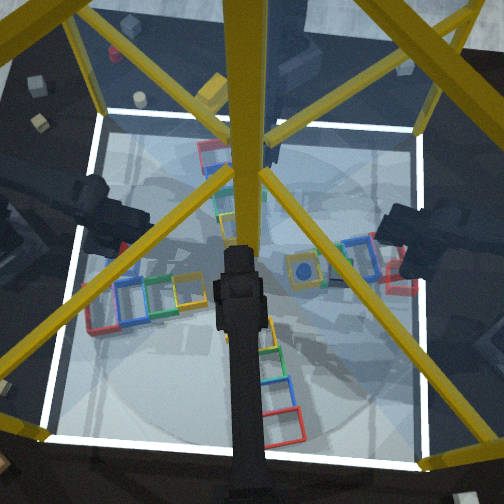

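Scene clock: 609.83 s.
Motor temperatures (°C, as the motors report them): arm1=[32 37 47 35 34 35] | arm2=[34 37 48 35 34 33] | arm3=[32 38 44 35 33 32] | arm4=[34 39 44 36 32 34]
arm1.joint_positions: joint1_rad=-1.131 joint2_rad=+1.128 joint3_rad=+0.961 joint4_rad=-1.397 joint5_rad=+0.010 joint6_rad=-0.014 gripper_m=+0.035
arm1.joint_status: all done
arm1.hand: x=+0.3424 y=+0.0075 z=+0.9282 quat_wxyz=(+0.001, -0.989, +0.145, -0.005) (m; scene frame)
arm2.joint_positions: joint1_rad=-0.763 joint2_rad=+1.535 joint3_rad=+1.099 joint4_rad=-1.149 joint5_rad=+0.001 joint6_rad=+0.009 gripper_m=+0.030
arm2.joint_status: not commanded
arm2.hand: x=-0.0243 y=+0.2120 z=+0.9206 quat_wxyz=(+0.006, -0.720, -0.694, -0.001) (m; scene frame)
arm3.joint_positions: joint1_rad=-0.984 joint2_rad=+1.248 joint3_rad=+0.859 joint4_rad=-1.203 joint5_rad=+0.012 joint6_rad=-0.002 gripper_m=+0.038
arm3.joint_status: not commanded
arm3.hand: x=-0.3163 y=-0.0344 z=+0.9198 quat_wxyz=(+0.017, -0.053, -0.998, +0.000) (m; scene frame)
arm4.joint_positions: joint1_rad=-0.572 joint2_rad=+1.597 joint3_rad=+1.376 joint4_rad=-1.335 joint5_rad=-0.007 joint6_rad=+0.009 gripper_m=+0.027
arm4.joint_status: not commanded
arm4.hand: x=-0.0053 y=-0.1608 z=+0.9286 quat_wxyz=(-0.001, +0.761, -0.649, -0.007) (m; scene frame)
wait: 0.50 s; at rest by 0.27 s
pictures: arm1_cam_wrist, arm2_cam_wrist, arm3_cam_wrist, arm4_cam_wrist, cam_corner, cam_top
Images, in order (width x height): arm1_cam_wrist 504x504, arm2_cam_wrist 504x504, arm3_cam_wrist 504x504, arm4_cam_wrist 504x504, cam_corner 504x504, cam_top 504x504.

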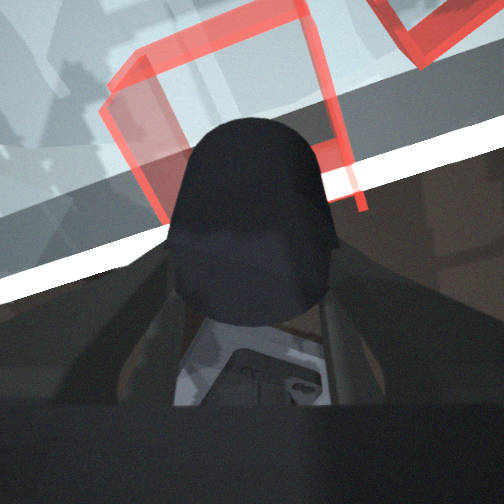

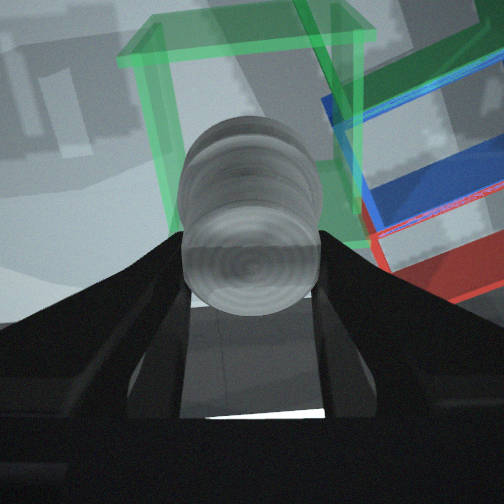

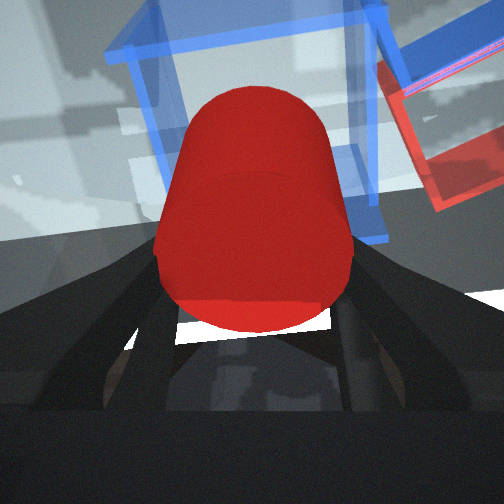

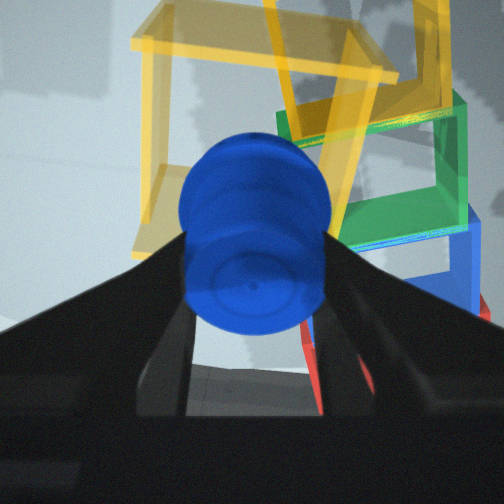

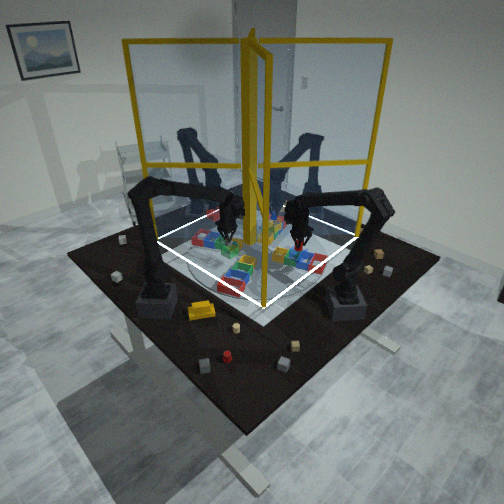

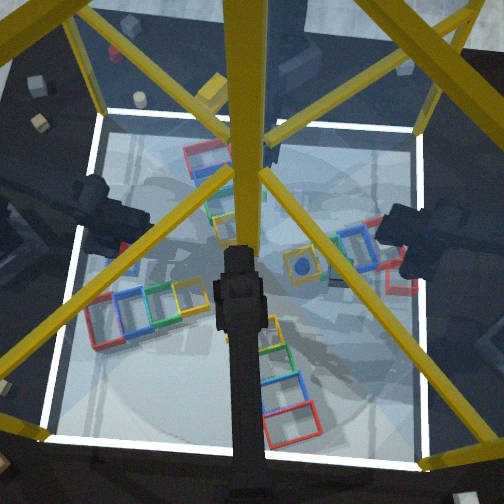

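Scene clock: 610.83 s.
Motor temperatures (°C, as the motors report them): arm1=[32 37 47 35 34 35] | arm2=[34 37 48 35 34 33] | arm3=[32 38 44 35 33 32] | arm4=[34 39 44 36 32 34]
arm1.joint_positions: joint1_rad=-1.131 joint2_rad=+1.128 joint3_rad=+0.961 joint4_rad=-1.397 joint5_rad=+0.010 joint6_rad=-0.014 gripper_m=+0.035
arm1.joint_status: all done
arm1.hand: x=+0.3424 y=+0.0075 z=+0.9282 quat_wxyz=(+0.001, -0.989, +0.145, -0.005) (m; scene frame)
arm2.joint_positions: joint1_rad=-0.763 joint2_rad=+1.535 joint3_rad=+1.099 joint4_rad=-1.149 joint5_rad=+0.001 joint6_rad=+0.009 gripper_m=+0.030
arm2.joint_status: not commanded
arm2.hand: x=-0.0243 y=+0.2120 z=+0.9206 quat_wxyz=(+0.006, -0.720, -0.694, -0.001) (m; scene frame)
arm3.joint_positions: joint1_rad=-0.984 joint2_rad=+1.248 joint3_rad=+0.859 joint4_rad=-1.203 joint5_rad=+0.012 joint6_rad=-0.002 gripper_m=+0.038
arm3.joint_status: not commanded
arm3.hand: x=-0.3163 y=-0.0344 z=+0.9198 quat_wxyz=(+0.017, -0.053, -0.998, +0.000) (m; scene frame)
arm4.joint_positions: joint1_rad=-0.572 joint2_rad=+1.597 joint3_rad=+1.376 joint4_rad=-1.335 joint5_rad=-0.007 joint6_rad=+0.009 gripper_m=+0.027
arm4.joint_status: not commanded
arm4.hand: x=-0.0053 y=-0.1608 z=+0.9286 quat_wxyz=(-0.001, +0.761, -0.649, -0.007) (m; scene frame)
wait: 1.00 s; at rest by 0.27 s
pictures: arm1_cam_wrist, arm2_cam_wrist, arm3_cam_wrist, arm4_cam_wrist, cam_corner, cam_top
Images, in order (width x height): arm1_cam_wrist 504x504, arm2_cam_wrist 504x504, arm3_cam_wrist 504x504, arm4_cam_wrist 504x504, cam_corner 504x504, cam_top 504x504.

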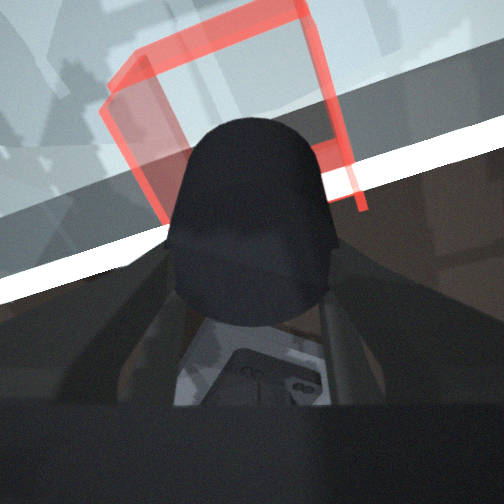

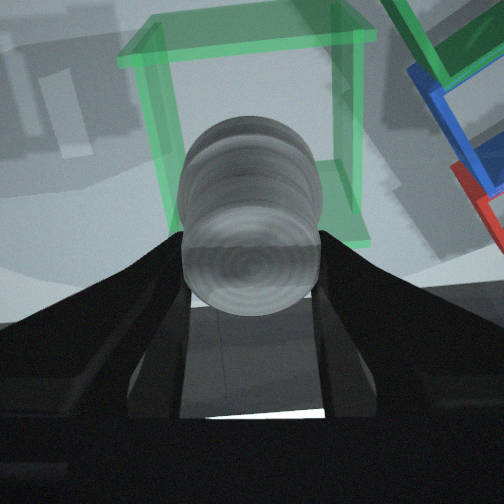

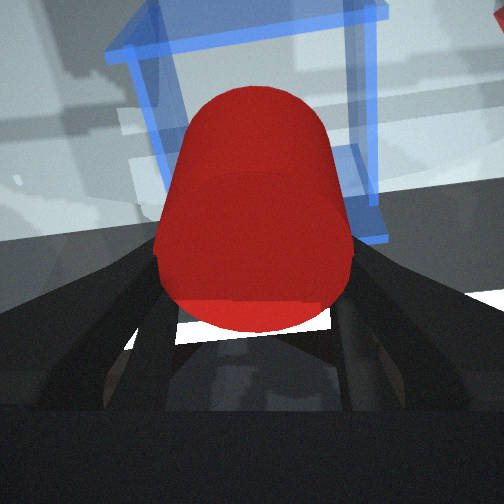

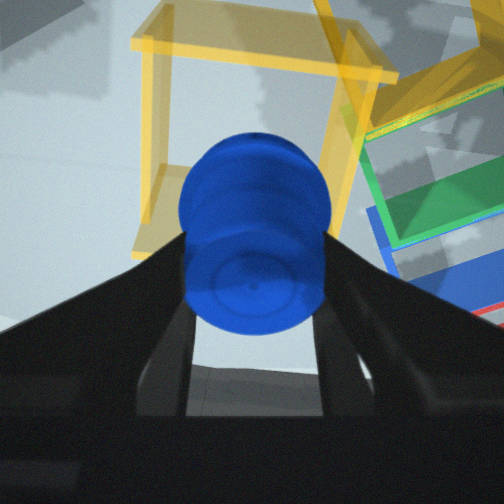

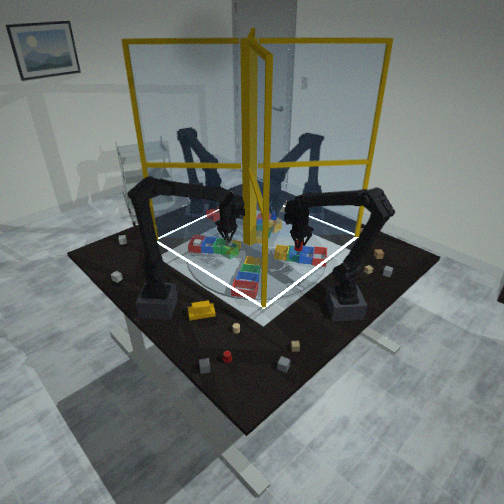

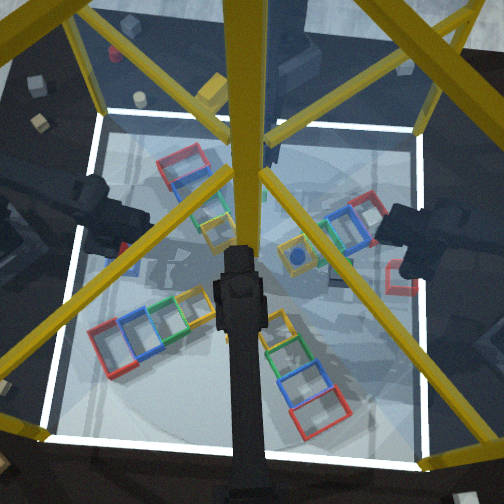

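Scene clock: 612.83 s.
Motor temperatures (°C, as the motors report them): arm1=[32 37 47 35 34 35] | arm2=[34 37 48 35 34 33] | arm3=[32 38 44 35 33 32] | arm4=[34 39 44 36 32 34]
arm1.joint_positions: joint1_rad=-1.131 joint2_rad=+1.128 joint3_rad=+0.961 joint4_rad=-1.397 joint5_rad=+0.010 joint6_rad=-0.014 gripper_m=+0.035
arm1.joint_status: all done
arm1.hand: x=+0.3424 y=+0.0075 z=+0.9282 quat_wxyz=(+0.001, -0.989, +0.145, -0.005) (m; scene frame)
arm2.joint_positions: joint1_rad=-0.763 joint2_rad=+1.535 joint3_rad=+1.099 joint4_rad=-1.149 joint5_rad=+0.001 joint6_rad=+0.009 gripper_m=+0.030
arm2.joint_status: not commanded
arm2.hand: x=-0.0243 y=+0.2120 z=+0.9206 quat_wxyz=(+0.006, -0.720, -0.694, -0.001) (m; scene frame)
arm3.joint_positions: joint1_rad=-0.984 joint2_rad=+1.248 joint3_rad=+0.859 joint4_rad=-1.203 joint5_rad=+0.012 joint6_rad=-0.002 gripper_m=+0.038
arm3.joint_status: not commanded
arm3.hand: x=-0.3163 y=-0.0344 z=+0.9198 quat_wxyz=(+0.017, -0.053, -0.998, +0.000) (m; scene frame)
arm4.joint_positions: joint1_rad=-0.572 joint2_rad=+1.597 joint3_rad=+1.376 joint4_rad=-1.335 joint5_rad=-0.007 joint6_rad=+0.009 gripper_m=+0.027
arm4.joint_status: not commanded
arm4.hand: x=-0.0053 y=-0.1608 z=+0.9286 quat_wxyz=(-0.001, +0.761, -0.649, -0.007) (m; scene frame)
wait: 2.00 s; at rest by 0.27 s
pictures: arm1_cam_wrist, arm2_cam_wrist, arm3_cam_wrist, arm4_cam_wrist, cam_corner, cam_top
Images, in order (width x height): arm1_cam_wrist 504x504, arm2_cam_wrist 504x504, arm3_cam_wrist 504x504, arm4_cam_wrist 504x504, cam_corner 504x504, cam_top 504x504.

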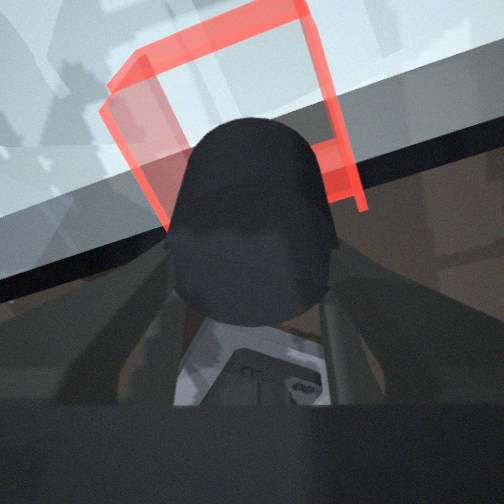

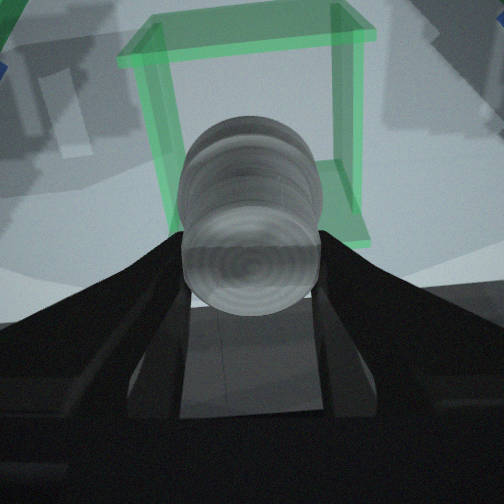

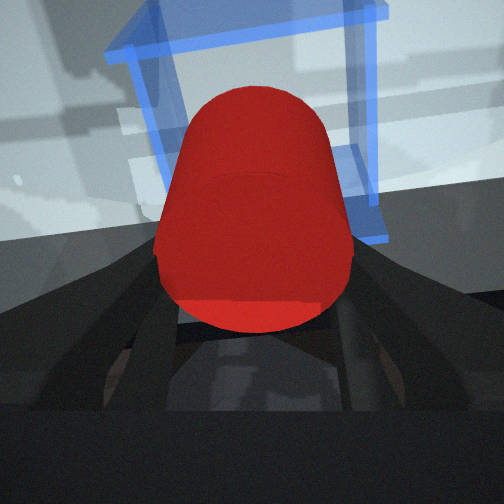

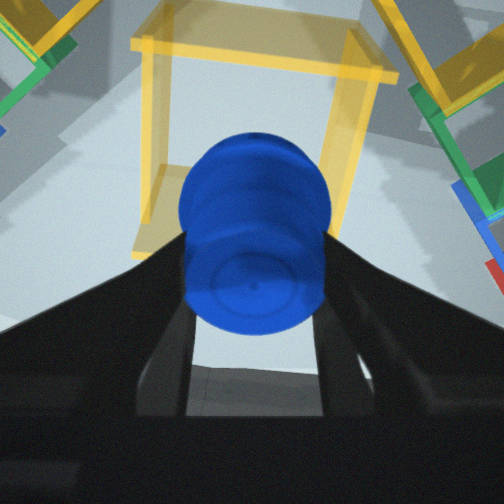

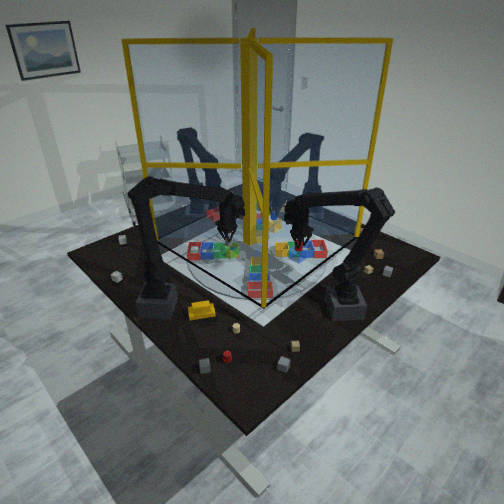

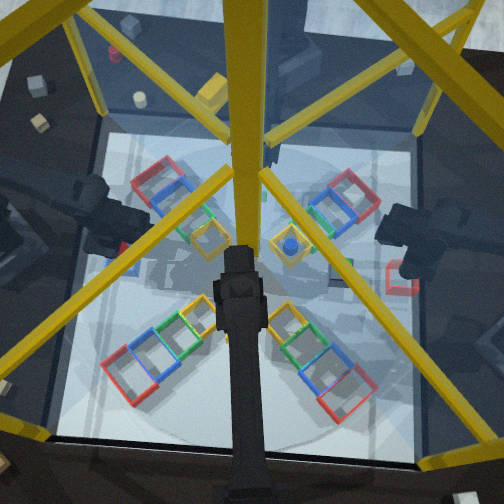

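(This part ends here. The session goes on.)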